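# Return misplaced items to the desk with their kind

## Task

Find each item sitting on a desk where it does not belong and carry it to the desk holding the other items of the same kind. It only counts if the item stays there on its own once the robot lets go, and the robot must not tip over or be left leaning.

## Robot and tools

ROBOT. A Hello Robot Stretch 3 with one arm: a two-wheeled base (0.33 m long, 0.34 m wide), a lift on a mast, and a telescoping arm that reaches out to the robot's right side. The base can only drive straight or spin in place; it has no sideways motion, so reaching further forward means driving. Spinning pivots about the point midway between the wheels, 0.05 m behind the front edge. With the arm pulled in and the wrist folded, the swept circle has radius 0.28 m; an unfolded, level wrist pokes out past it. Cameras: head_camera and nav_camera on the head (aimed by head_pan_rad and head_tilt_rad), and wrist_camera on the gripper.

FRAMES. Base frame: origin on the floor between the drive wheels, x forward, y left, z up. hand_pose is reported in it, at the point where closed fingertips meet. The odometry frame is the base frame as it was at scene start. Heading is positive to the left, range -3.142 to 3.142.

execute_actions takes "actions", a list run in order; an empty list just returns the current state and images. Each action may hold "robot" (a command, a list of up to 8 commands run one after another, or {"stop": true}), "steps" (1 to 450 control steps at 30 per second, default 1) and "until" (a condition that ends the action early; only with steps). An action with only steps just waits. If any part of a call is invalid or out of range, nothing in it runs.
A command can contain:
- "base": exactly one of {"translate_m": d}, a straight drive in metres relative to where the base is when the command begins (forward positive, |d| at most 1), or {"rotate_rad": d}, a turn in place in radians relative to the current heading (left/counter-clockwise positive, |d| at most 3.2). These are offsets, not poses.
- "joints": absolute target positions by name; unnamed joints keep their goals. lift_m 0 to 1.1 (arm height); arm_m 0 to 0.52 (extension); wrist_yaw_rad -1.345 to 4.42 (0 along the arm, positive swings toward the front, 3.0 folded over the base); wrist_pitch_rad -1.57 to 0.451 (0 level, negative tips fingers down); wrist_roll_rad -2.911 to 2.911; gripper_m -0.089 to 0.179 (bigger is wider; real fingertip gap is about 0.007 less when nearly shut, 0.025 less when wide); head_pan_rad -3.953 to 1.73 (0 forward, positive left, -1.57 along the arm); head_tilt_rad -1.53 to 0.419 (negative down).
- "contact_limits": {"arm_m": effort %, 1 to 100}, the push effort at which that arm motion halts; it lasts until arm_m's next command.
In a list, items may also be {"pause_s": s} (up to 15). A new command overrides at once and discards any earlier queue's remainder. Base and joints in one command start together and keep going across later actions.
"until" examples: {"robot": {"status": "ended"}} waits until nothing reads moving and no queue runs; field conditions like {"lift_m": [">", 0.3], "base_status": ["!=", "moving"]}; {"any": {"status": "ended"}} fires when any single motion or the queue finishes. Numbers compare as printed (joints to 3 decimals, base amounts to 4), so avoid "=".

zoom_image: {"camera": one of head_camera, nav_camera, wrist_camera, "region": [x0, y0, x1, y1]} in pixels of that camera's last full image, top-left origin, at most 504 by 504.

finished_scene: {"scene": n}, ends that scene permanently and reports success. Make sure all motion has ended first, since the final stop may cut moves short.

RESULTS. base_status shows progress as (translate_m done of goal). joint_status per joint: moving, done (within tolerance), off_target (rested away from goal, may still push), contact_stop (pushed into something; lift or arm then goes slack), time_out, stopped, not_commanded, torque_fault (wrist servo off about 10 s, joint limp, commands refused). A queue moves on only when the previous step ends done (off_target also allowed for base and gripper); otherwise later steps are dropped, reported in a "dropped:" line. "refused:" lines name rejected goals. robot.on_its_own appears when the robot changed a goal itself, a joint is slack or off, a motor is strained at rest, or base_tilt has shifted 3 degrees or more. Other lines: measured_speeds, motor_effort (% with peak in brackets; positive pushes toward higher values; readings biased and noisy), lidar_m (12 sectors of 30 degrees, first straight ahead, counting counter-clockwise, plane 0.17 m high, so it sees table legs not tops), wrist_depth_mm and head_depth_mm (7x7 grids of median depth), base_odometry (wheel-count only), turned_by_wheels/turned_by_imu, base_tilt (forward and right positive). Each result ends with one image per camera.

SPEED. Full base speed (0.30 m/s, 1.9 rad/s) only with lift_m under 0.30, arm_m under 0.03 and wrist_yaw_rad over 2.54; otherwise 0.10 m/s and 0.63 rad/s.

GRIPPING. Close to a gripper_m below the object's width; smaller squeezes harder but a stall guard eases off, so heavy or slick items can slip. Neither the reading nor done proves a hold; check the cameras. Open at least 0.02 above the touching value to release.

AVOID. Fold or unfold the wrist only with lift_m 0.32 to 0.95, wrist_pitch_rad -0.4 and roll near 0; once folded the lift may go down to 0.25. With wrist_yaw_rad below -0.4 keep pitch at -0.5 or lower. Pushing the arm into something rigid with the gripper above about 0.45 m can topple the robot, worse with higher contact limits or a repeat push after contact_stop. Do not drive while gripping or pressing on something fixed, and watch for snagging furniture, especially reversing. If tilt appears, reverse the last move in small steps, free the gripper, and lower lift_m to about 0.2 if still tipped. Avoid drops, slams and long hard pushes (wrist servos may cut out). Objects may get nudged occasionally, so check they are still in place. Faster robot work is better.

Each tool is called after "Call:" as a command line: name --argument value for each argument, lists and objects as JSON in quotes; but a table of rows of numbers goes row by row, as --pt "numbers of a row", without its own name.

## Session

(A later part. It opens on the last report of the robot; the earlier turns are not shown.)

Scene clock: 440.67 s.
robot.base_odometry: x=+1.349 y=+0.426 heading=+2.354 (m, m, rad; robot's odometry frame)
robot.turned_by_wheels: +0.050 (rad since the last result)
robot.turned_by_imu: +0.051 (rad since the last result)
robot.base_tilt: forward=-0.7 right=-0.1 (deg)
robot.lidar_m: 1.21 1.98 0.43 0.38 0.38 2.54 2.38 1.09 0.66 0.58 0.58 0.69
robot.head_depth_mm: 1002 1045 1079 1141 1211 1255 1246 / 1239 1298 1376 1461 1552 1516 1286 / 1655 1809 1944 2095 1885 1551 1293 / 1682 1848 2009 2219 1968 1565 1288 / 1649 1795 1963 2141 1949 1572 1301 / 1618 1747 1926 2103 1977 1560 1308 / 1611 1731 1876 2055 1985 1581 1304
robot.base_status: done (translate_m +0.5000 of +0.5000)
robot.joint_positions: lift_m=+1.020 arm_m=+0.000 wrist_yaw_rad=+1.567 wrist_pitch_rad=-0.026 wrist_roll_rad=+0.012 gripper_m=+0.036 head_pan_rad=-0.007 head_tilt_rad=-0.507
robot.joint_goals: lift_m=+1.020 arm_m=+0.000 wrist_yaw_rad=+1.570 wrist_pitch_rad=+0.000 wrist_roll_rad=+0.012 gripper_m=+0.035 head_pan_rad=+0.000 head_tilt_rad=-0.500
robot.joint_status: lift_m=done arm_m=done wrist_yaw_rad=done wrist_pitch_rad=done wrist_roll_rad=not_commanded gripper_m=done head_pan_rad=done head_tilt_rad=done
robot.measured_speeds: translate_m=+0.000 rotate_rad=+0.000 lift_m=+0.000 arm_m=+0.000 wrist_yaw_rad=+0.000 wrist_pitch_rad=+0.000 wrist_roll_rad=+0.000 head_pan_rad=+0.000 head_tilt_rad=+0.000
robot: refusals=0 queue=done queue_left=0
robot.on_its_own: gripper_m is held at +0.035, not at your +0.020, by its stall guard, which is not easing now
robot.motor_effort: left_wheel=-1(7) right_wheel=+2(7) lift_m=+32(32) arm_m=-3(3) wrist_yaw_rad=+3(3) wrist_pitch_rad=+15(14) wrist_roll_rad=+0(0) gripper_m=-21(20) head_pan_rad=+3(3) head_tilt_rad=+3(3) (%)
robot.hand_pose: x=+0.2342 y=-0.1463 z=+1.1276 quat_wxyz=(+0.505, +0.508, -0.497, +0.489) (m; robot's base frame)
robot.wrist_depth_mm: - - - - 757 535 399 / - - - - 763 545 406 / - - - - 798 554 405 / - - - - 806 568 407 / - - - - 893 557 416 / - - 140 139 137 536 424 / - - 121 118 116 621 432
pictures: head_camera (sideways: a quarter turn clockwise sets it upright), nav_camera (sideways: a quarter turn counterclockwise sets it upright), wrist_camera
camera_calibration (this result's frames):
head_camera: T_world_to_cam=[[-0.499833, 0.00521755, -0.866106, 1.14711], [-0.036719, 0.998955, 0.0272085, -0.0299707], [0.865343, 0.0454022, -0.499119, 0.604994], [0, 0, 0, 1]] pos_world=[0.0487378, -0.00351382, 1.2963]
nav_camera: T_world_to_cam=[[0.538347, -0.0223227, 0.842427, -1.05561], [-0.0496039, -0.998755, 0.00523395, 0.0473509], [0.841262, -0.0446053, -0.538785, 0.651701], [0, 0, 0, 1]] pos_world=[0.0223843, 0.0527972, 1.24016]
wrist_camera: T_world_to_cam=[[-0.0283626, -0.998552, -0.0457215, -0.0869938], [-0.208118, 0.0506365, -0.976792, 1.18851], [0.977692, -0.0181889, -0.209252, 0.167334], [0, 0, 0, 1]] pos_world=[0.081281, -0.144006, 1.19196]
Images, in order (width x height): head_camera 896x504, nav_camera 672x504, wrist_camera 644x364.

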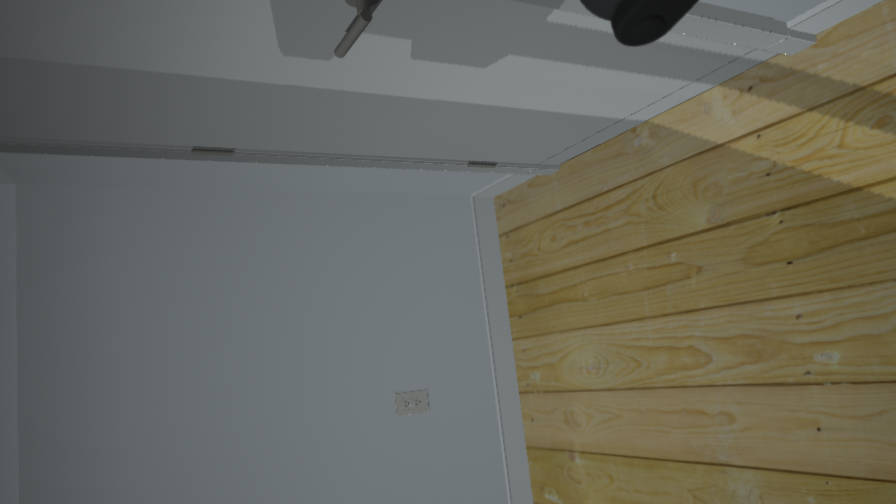

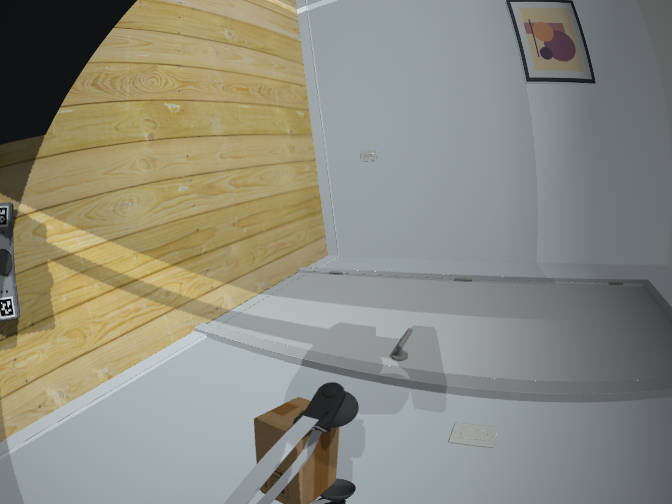

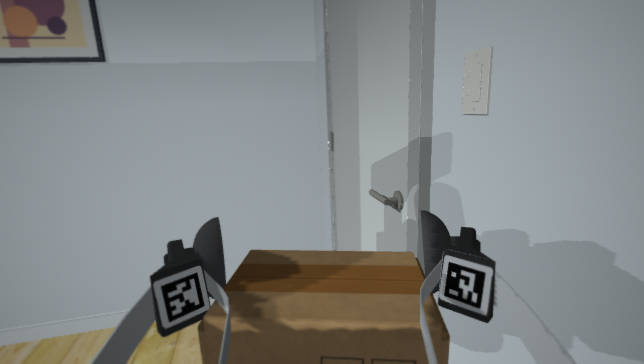

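Call:
execute_actions --actions '[{"robot":[{"base":{"translate_m":0.55}},{"base":{"rotate_rad":1.571}},{"base":{"translate_m":0.6}}],"steps":450,"until":{"robot":{"status":"ended"}}},{"steps":200,"until":{"robot":{"status":"ended"}}}]'

Scene clock: 461.33 s.
robot.base_odometry: x=+0.536 y=+0.392 heading=-2.358 (m, m, rad; robot's odometry frame)
robot.turned_by_wheels: +1.571 (rad since the last result)
robot.turned_by_imu: +1.599 (rad since the last result)
robot.base_tilt: forward=-0.6 right=+0.0 (deg)
robot.lidar_m: 2.45 0.76 0.46 0.41 0.41 1.17 1.04 1.02 1.23 1.31 1.31 1.57
robot.head_depth_mm: 2356 2367 2614 2471 2000 1504 1281 / 2439 2553 2799 2551 1930 1556 1285 / 2354 2460 2805 2627 1951 1555 1301 / 2305 2437 2753 2659 1957 1569 1300 / 2288 2411 2724 2607 1965 1573 1298 / 2234 2356 2642 2476 1971 1570 1303 / 2183 2323 2501 2382 1905 1578 1305
robot.base_status: done (translate_m +0.6000 of +0.6000)
robot.joint_positions: lift_m=+1.020 arm_m=+0.000 wrist_yaw_rad=+1.567 wrist_pitch_rad=-0.026 wrist_roll_rad=+0.012 gripper_m=+0.036 head_pan_rad=-0.007 head_tilt_rad=-0.507
robot.joint_goals: lift_m=+1.020 arm_m=+0.000 wrist_yaw_rad=+1.570 wrist_pitch_rad=+0.000 wrist_roll_rad=+0.012 gripper_m=+0.035 head_pan_rad=+0.000 head_tilt_rad=-0.500
robot.joint_status: lift_m=done arm_m=done wrist_yaw_rad=done wrist_pitch_rad=done wrist_roll_rad=not_commanded gripper_m=done head_pan_rad=done head_tilt_rad=done
robot.measured_speeds: translate_m=+0.000 rotate_rad=+0.000 lift_m=+0.000 arm_m=+0.000 wrist_yaw_rad=+0.000 wrist_pitch_rad=+0.000 wrist_roll_rad=+0.000 head_pan_rad=+0.000 head_tilt_rad=+0.000
robot: refusals=0 queue=done queue_left=0
robot.on_its_own: gripper_m is held at +0.035, not at your +0.020, by its stall guard, which is not easing now
robot.motor_effort: left_wheel=-1(5) right_wheel=+1(7) lift_m=+32(33) arm_m=-3(3) wrist_yaw_rad=+3(3) wrist_pitch_rad=+14(14) wrist_roll_rad=+0(0) gripper_m=-20(21) head_pan_rad=+3(3) head_tilt_rad=+4(4) (%)
robot.hand_pose: x=+0.2342 y=-0.1463 z=+1.1276 quat_wxyz=(+0.505, +0.508, -0.497, +0.489) (m; robot's base frame)
robot.wrist_depth_mm: - - - - - - - / 984 - - - - - - / - - - - - - - / 969 - - - - - - / 926 - - - - - - / 925 - 140 139 137 - - / 889 - 121 118 115 - -
pictures: head_camera (sideways: a quarter turn clockwise sets it upright), nav_camera (sideways: a quarter turn counterclockwise sets it upright), wrist_camera
camera_calibration (this result's frames):
head_camera: T_world_to_cam=[[-0.499818, 0.00521388, -0.866115, 1.14713], [-0.0367266, 0.998955, 0.0272078, -0.0299697], [0.865351, 0.0454084, -0.499104, 0.604974], [0, 0, 0, 1]] pos_world=[0.0487379, -0.00351351, 1.2963]
nav_camera: T_world_to_cam=[[0.538333, -0.0223187, 0.842436, -1.05562], [-0.0495968, -0.998756, 0.00523323, 0.0473518], [0.841271, -0.0445994, -0.53877, 0.651682], [0, 0, 0, 1]] pos_world=[0.0223849, 0.0527973, 1.24016]
wrist_camera: T_world_to_cam=[[-0.0283498, -0.998552, -0.0457239, -0.0869972], [-0.208118, 0.0506362, -0.976792, 1.18851], [0.977693, -0.0181758, -0.209252, 0.167336], [0, 0, 0, 1]] pos_world=[0.0812809, -0.144011, 1.19196]
Images, in order (width x height): head_camera 896x504, nav_camera 672x504, wrist_camera 644x364.

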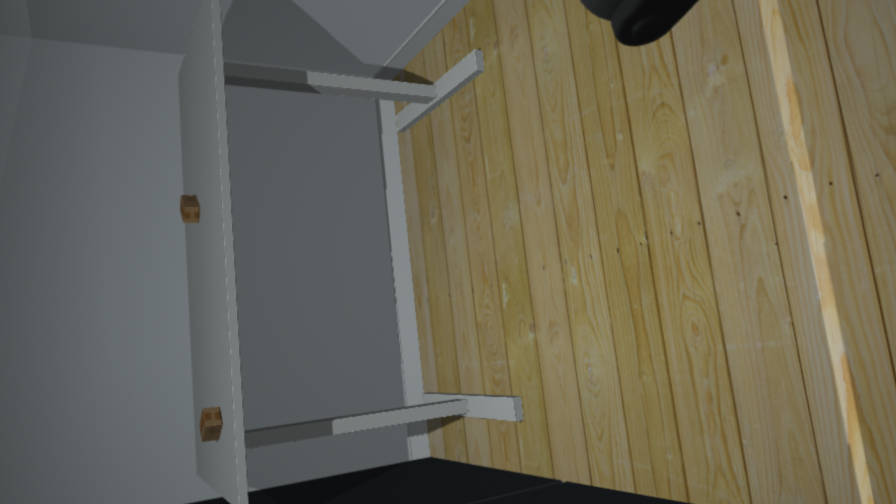

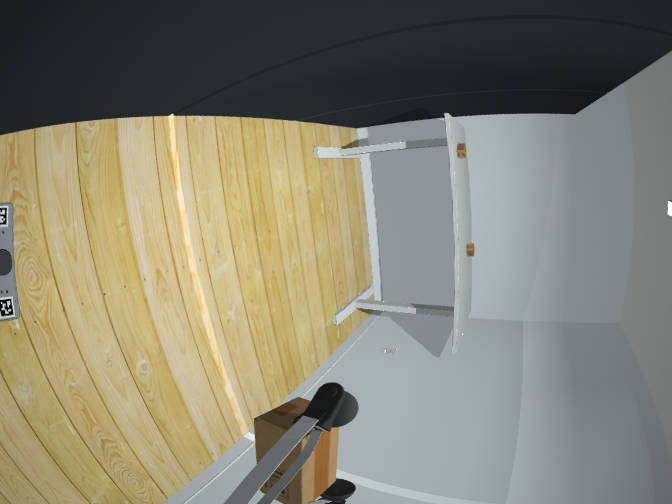

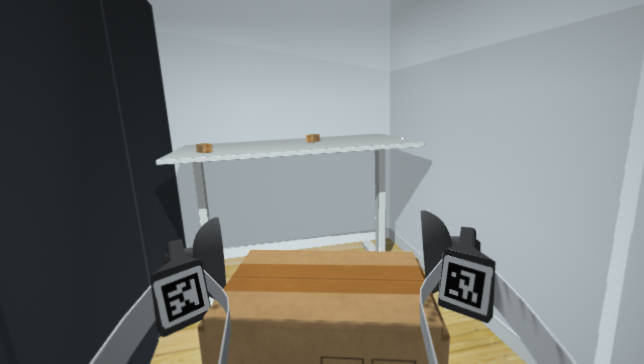

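Call:
execute_actions --actions '[{"robot":[{"base":{"translate_m":1.0},"joints":{"lift_m":1.1}},{"base":{"translate_m":0.3}},{"base":{"rotate_rad":1.55}},{"joints":{"wrist_yaw_rad":0,"head_pan_rad":-1.57,"head_tilt_rad":-0.3}}],"steps":450,"until":{"robot":{"status":"ended"}}},{"steps":300,"until":{"robot":{"status":"ended"}}}]'

Scene clock: 487.63 s.
robot.base_odometry: x=-0.386 y=-0.525 heading=-0.809 (m, m, rad; robot's odometry frame)
robot.turned_by_wheels: +1.550 (rad since the last result)
robot.turned_by_imu: +1.577 (rad since the last result)
robot.base_tilt: forward=-0.7 right=-0.1 (deg)
robot.lidar_m: 0.68 0.68 0.82 1.48 1.95 1.18 1.04 1.04 1.23 1.44 1.08 0.77
robot.head_depth_mm: 1325 1388 - - - - - / 1304 1371 - - - - - / 1266 1345 - - - - 1453 / 1252 1317 1380 358 727 1680 1503 / 1229 1308 1369 1169 773 1649 1513 / 1212 1268 1344 1176 734 1619 1520 / 1192 1248 1325 1178 734 1583 1520
robot.base_status: done (rotate_rad +1.5499 of +1.5500)
robot.joint_positions: lift_m=+1.100 arm_m=+0.000 wrist_yaw_rad=+0.004 wrist_pitch_rad=-0.026 wrist_roll_rad=+0.012 gripper_m=+0.036 head_pan_rad=-1.563 head_tilt_rad=-0.310
robot.joint_goals: lift_m=+1.100 arm_m=+0.000 wrist_yaw_rad=+0.000 wrist_pitch_rad=+0.000 wrist_roll_rad=+0.012 gripper_m=+0.035 head_pan_rad=-1.570 head_tilt_rad=-0.300
robot.joint_status: lift_m=done arm_m=done wrist_yaw_rad=done wrist_pitch_rad=done wrist_roll_rad=not_commanded gripper_m=done head_pan_rad=done head_tilt_rad=done
robot.measured_speeds: translate_m=+0.000 rotate_rad=+0.000 lift_m=+0.000 arm_m=+0.000 wrist_yaw_rad=+0.000 wrist_pitch_rad=+0.000 wrist_roll_rad=+0.000 head_pan_rad=+0.000 head_tilt_rad=+0.000
robot: refusals=0 queue=done queue_left=0
robot.on_its_own: gripper_m is held at +0.035, not at your +0.020, by its stall guard, which is not easing now
robot.motor_effort: left_wheel=-1(6) right_wheel=+2(7) lift_m=+32(29) arm_m=-4(3) wrist_yaw_rad=-4(6) wrist_pitch_rad=+14(14) wrist_roll_rad=+0(0) gripper_m=-20(20) head_pan_rad=-4(43) head_tilt_rad=+5(19) (%)
robot.hand_pose: x=-0.0205 y=-0.4008 z=+1.2075 quat_wxyz=(+0.703, +0.011, -0.711, -0.008) (m; robot's base frame)
robot.wrist_depth_mm: 972 - - - - - 904 / - - - - - - 947 / - - - - - - 969 / - - - - - - 987 / 944 922 884 839 824 820 759 / 647 645 140 139 138 624 598 / 492 487 121 118 115 - -
pictures: head_camera (sideways: a quarter turn clockwise sets it upright), nav_camera (sideways: a quarter turn counterclockwise sets it upright), wrist_camera
camera_calibration (this result's frames):
head_camera: T_world_to_cam=[[-0.000883377, 0.320557, -0.947229, 1.24992], [0.998252, 0.0562606, 0.0181085, -0.0244426], [0.0590964, -0.945557, -0.320046, 0.376884], [0, 0, 0, 1]] pos_world=[0.00323156, -0.0429287, 1.30502]
nav_camera: T_world_to_cam=[[-0.0156078, -0.363214, 0.931575, -1.16852], [-0.999391, 0.0347374, -0.00320016, 0.0641247], [-0.0311982, -0.931058, -0.363535, 0.428983], [0, 0, 0, 1]] pos_world=[0.0592311, -0.0272429, 1.24472]
wrist_camera: T_world_to_cam=[[-0.998743, 0.0205553, -0.0457138, 0.0439018], [0.0490049, 0.208925, -0.976703, 1.29503], [-0.0105257, -0.977716, -0.20967, 0.0241115], [0, 0, 0, 1]] pos_world=[-0.0193623, -0.247892, 1.27192]
Images, in order (width x height): head_camera 896x504, nav_camera 672x504, wrist_camera 644x364.

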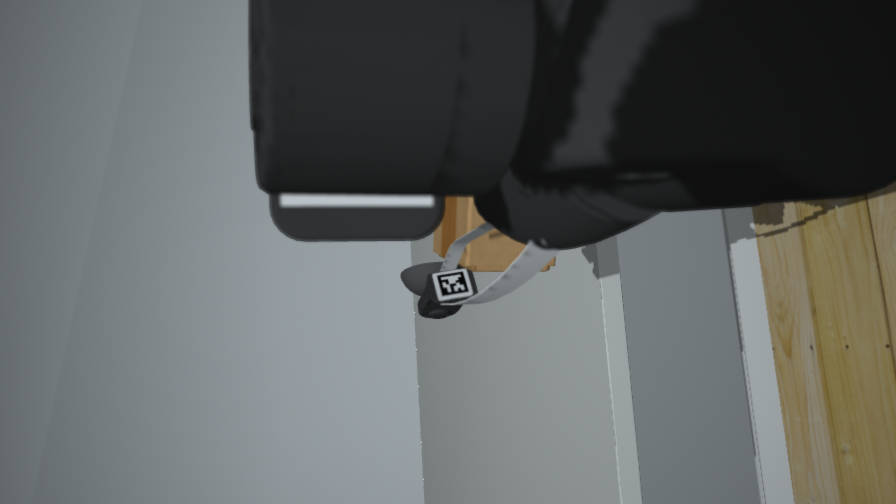

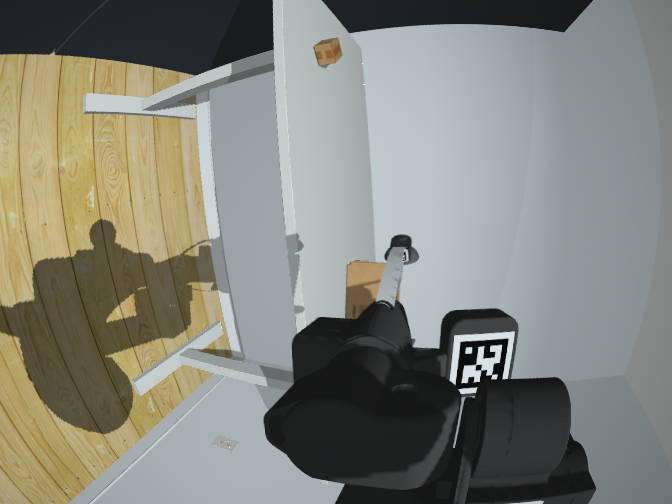

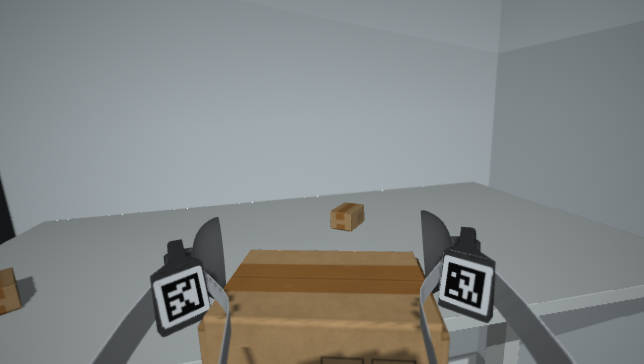

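Call:
execute_actions --actions '[{"robot":[{"base":{"translate_m":0.2},"joints":{"arm_m":0.5}},{"joints":{"lift_m":0.93}}],"steps":450,"until":{"robot":{"status":"ended"}}}]'

Scene clock: 498.73 s.
robot.base_odometry: x=-0.247 y=-0.670 heading=-0.809 (m, m, rad; robot's odometry frame)
robot.turned_by_wheels: +0.000 (rad since the last result)
robot.turned_by_imu: +0.000 (rad since the last result)
robot.base_tilt: forward=-0.7 right=-0.2 (deg)
robot.lidar_m: 0.49 0.49 0.58 1.06 2.31 1.40 1.24 1.24 1.32 1.39 0.91 0.55
robot.head_depth_mm: 1278 1348 1437 1145 - 1712 1502 / 1256 1332 1401 1440 761 1708 1500 / 1236 1298 1370 - 690 1668 1499 / 1213 1281 1353 1217 727 1637 1518 / 1185 1256 1331 1168 730 1586 1511 / 1168 1231 1307 1174 733 1571 1518 / 1148 1213 1282 1181 732 1535 1378
robot.base_status: done (translate_m +0.2000 of +0.2000)
robot.joint_positions: lift_m=+0.930 arm_m=+0.500 wrist_yaw_rad=+0.002 wrist_pitch_rad=-0.026 wrist_roll_rad=+0.012 gripper_m=+0.036 head_pan_rad=-1.563 head_tilt_rad=-0.310
robot.joint_goals: lift_m=+0.930 arm_m=+0.500 wrist_yaw_rad=+0.000 wrist_pitch_rad=+0.000 wrist_roll_rad=+0.012 gripper_m=+0.035 head_pan_rad=-1.570 head_tilt_rad=-0.300
robot.joint_status: lift_m=done arm_m=done wrist_yaw_rad=done wrist_pitch_rad=done wrist_roll_rad=not_commanded gripper_m=done head_pan_rad=done head_tilt_rad=done
robot.measured_speeds: translate_m=+0.000 rotate_rad=+0.000 lift_m=+0.000 arm_m=+0.000 wrist_yaw_rad=+0.000 wrist_pitch_rad=+0.000 wrist_roll_rad=+0.000 head_pan_rad=+0.000 head_tilt_rad=+0.000
robot: refusals=0 queue=done queue_left=0
robot.on_its_own: gripper_m is held at +0.035, not at your +0.020, by its stall guard, which is not easing now
robot.motor_effort: left_wheel=-1(4) right_wheel=+1(7) lift_m=+16(35) arm_m=+2(0) wrist_yaw_rad=-2(4) wrist_pitch_rad=+14(14) wrist_roll_rad=+0(0) gripper_m=-19(19) head_pan_rad=-4(4) head_tilt_rad=+5(5) (%)
robot.hand_pose: x=-0.0209 y=-0.9002 z=+1.0383 quat_wxyz=(+0.703, +0.010, -0.711, -0.009) (m; robot's base frame)
robot.wrist_depth_mm: 547 575 603 630 661 708 766 / 556 585 627 649 717 733 804 / 589 600 649 676 714 763 820 / 602 612 658 679 635 611 569 / 434 423 418 394 384 359 339 / 302 300 140 139 137 286 266 / 232 222 121 118 116 211 207
pictures: head_camera (sideways: a quarter turn clockwise sets it upright), nav_camera (sideways: a quarter turn counterclockwise sets it upright), wrist_camera
camera_calibration (this result's frames):
head_camera: T_world_to_cam=[[-0.000758706, 0.320299, -0.947316, 1.25003], [0.998273, 0.0558834, 0.0180953, -0.0244256], [0.0587351, -0.945667, -0.319788, 0.376551], [0, 0, 0, 1]] pos_world=[0.00321512, -0.0429268, 1.30503]
nav_camera: T_world_to_cam=[[-0.0157488, -0.362954, 0.931674, -1.16865], [-0.999378, 0.0351191, -0.00321179, 0.0641397], [-0.0315538, -0.931145, -0.363282, 0.428655], [0, 0, 0, 1]] pos_world=[0.0592208, -0.0272788, 1.24473]
wrist_camera: T_world_to_cam=[[-0.998704, 0.0223887, -0.0457139, 0.0476181], [0.0493885, 0.208835, -0.976703, 1.23411], [-0.0123204, -0.977695, -0.20967, -0.499697], [0, 0, 0, 1]] pos_world=[-0.0195508, -0.747341, 1.10276]
Images, in order (width x height): head_camera 896x504, nav_camera 672x504, wrist_camera 644x364.

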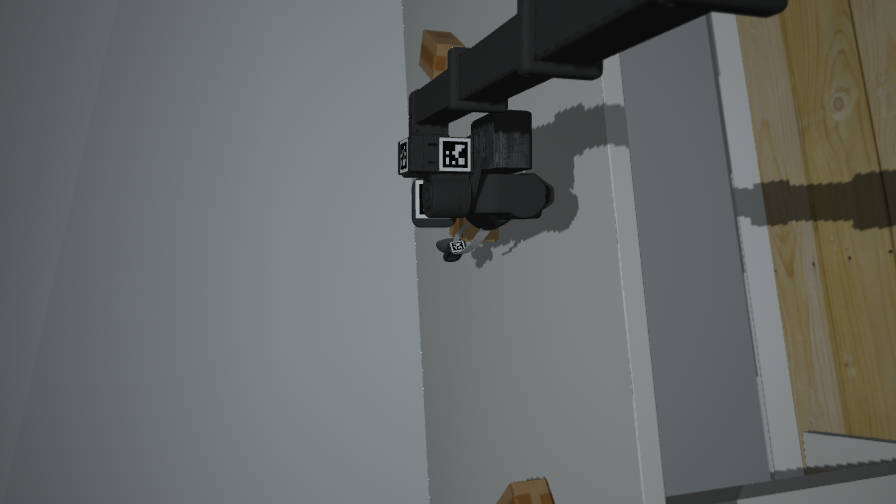

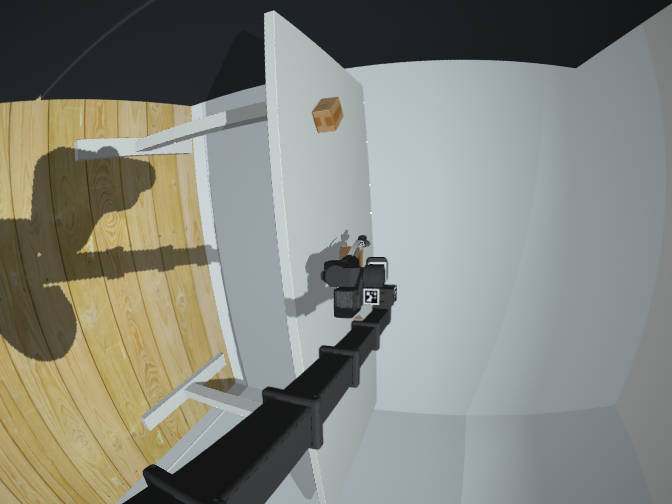

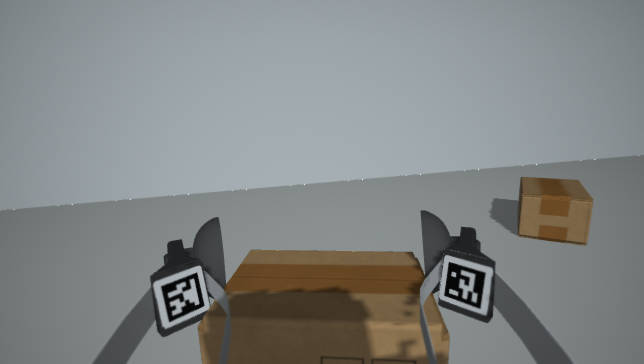

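Resting on the desk. Release.

Call:
execute_actions --actions '[{"robot":[{"joints":{"gripper_m":0.14}},{"joints":{"lift_m":1.05}},{"joints":{"arm_m":0.1}}],"steps":450,"until":{"robot":{"status":"ended"}}}]'

Scene clock: 509.57 s.
robot.base_odometry: x=-0.247 y=-0.670 heading=-0.809 (m, m, rad; robot's odometry frame)
robot.turned_by_wheels: +0.000 (rad since the last result)
robot.turned_by_imu: +0.000 (rad since the last result)
robot.base_tilt: forward=-0.7 right=-0.1 (deg)
robot.lidar_m: 0.49 0.49 0.58 1.06 2.32 1.40 1.24 1.24 1.32 1.39 0.91 0.55
robot.head_depth_mm: 1274 1343 1426 - - - 1498 / 1254 1329 1396 - - - 1504 / 1230 1302 1375 - - - 1511 / 1210 1282 1348 1167 691 1642 1526 / 1190 1255 1322 1281 730 1596 1513 / 1173 1231 1301 1181 732 1562 1538 / 1147 1214 1274 1190 734 1521 1385
robot.base_status: done (translate_m +0.2000 of +0.2000)
robot.joint_positions: lift_m=+1.050 arm_m=+0.100 wrist_yaw_rad=+0.002 wrist_pitch_rad=-0.021 wrist_roll_rad=+0.012 gripper_m=+0.140 head_pan_rad=-1.563 head_tilt_rad=-0.310
robot.joint_goals: lift_m=+1.050 arm_m=+0.100 wrist_yaw_rad=+0.000 wrist_pitch_rad=+0.000 wrist_roll_rad=+0.012 gripper_m=+0.140 head_pan_rad=-1.570 head_tilt_rad=-0.300
robot.joint_status: lift_m=done arm_m=done wrist_yaw_rad=done wrist_pitch_rad=done wrist_roll_rad=not_commanded gripper_m=done head_pan_rad=done head_tilt_rad=done
robot.measured_speeds: translate_m=+0.000 rotate_rad=+0.000 lift_m=+0.000 arm_m=+0.000 wrist_yaw_rad=+0.000 wrist_pitch_rad=+0.000 wrist_roll_rad=+0.000 head_pan_rad=+0.000 head_tilt_rad=+0.000
robot: refusals=0 queue=done queue_left=0
robot.motor_effort: left_wheel=+0(2) right_wheel=+2(1) lift_m=+31(33) arm_m=-3(5) wrist_yaw_rad=-2(2) wrist_pitch_rad=+12(14) wrist_roll_rad=+0(0) gripper_m=+0(81) head_pan_rad=-4(4) head_tilt_rad=+4(5) (%)
robot.hand_pose: x=-0.0209 y=-0.5009 z=+1.1587 quat_wxyz=(+0.703, +0.008, -0.711, -0.007) (m; robot's base frame)
robot.wrist_depth_mm: 865 920 951 - - - - / 861 915 959 - - - - / 900 954 - - - - - / 951 - - - - - - / 845 813 743 670 708 731 666 / 478 - 528 520 503 - 491 / 419 402 407 399 388 386 390
pictures: head_camera (sideways: a quarter turn clockwise sets it upright), nav_camera (sideways: a quarter turn counterclockwise sets it upright), wrist_camera
camera_calibration (this result's frames):
head_camera: T_world_to_cam=[[-0.000757554, 0.320138, -0.947371, 1.2501], [0.998273, 0.0558867, 0.0180871, -0.024415], [0.0587358, -0.945721, -0.319628, 0.376342], [0, 0, 0, 1]] pos_world=[0.00321512, -0.0429263, 1.30504]
nav_camera: T_world_to_cam=[[-0.0157499, -0.362796, 0.931735, -1.16873], [-0.999378, 0.0351183, -0.00321905, 0.0641492], [-0.0315531, -0.931207, -0.363123, 0.42845], [0, 0, 0, 1]] pos_world=[0.0592208, -0.0272885, 1.24473]
wrist_camera: T_world_to_cam=[[-0.998703, 0.0221843, -0.0458312, 0.0442131], [0.0494013, 0.204112, -0.9777, 1.26713], [-0.0123349, -0.978696, -0.204943, -0.0900415], [0, 0, 0, 1]] pos_world=[-0.0195528, -0.34774, 1.22245]
Images, in order (width x height): head_camera 896x504, nav_camera 672x504, wrist_camera 644x364.

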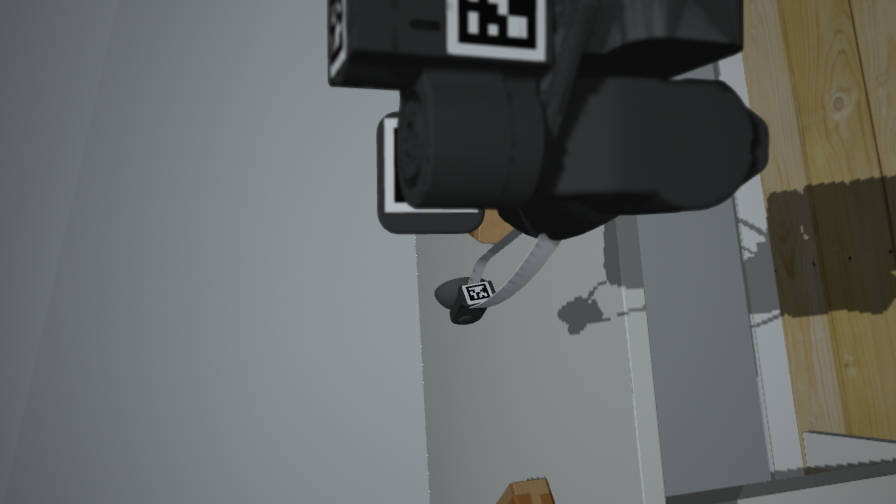

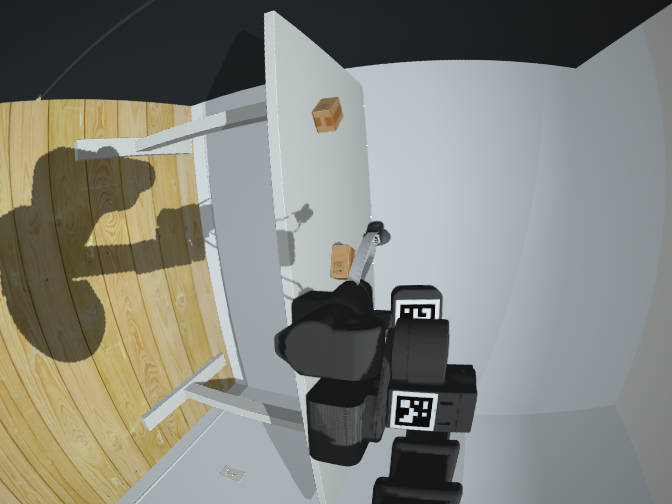

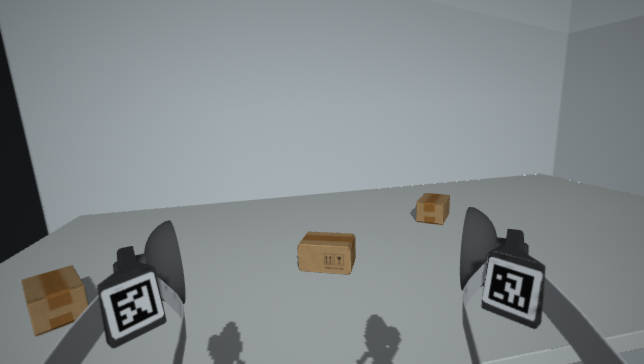

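Call:
finished_scene --scene 2

The scene is finished: the task was done.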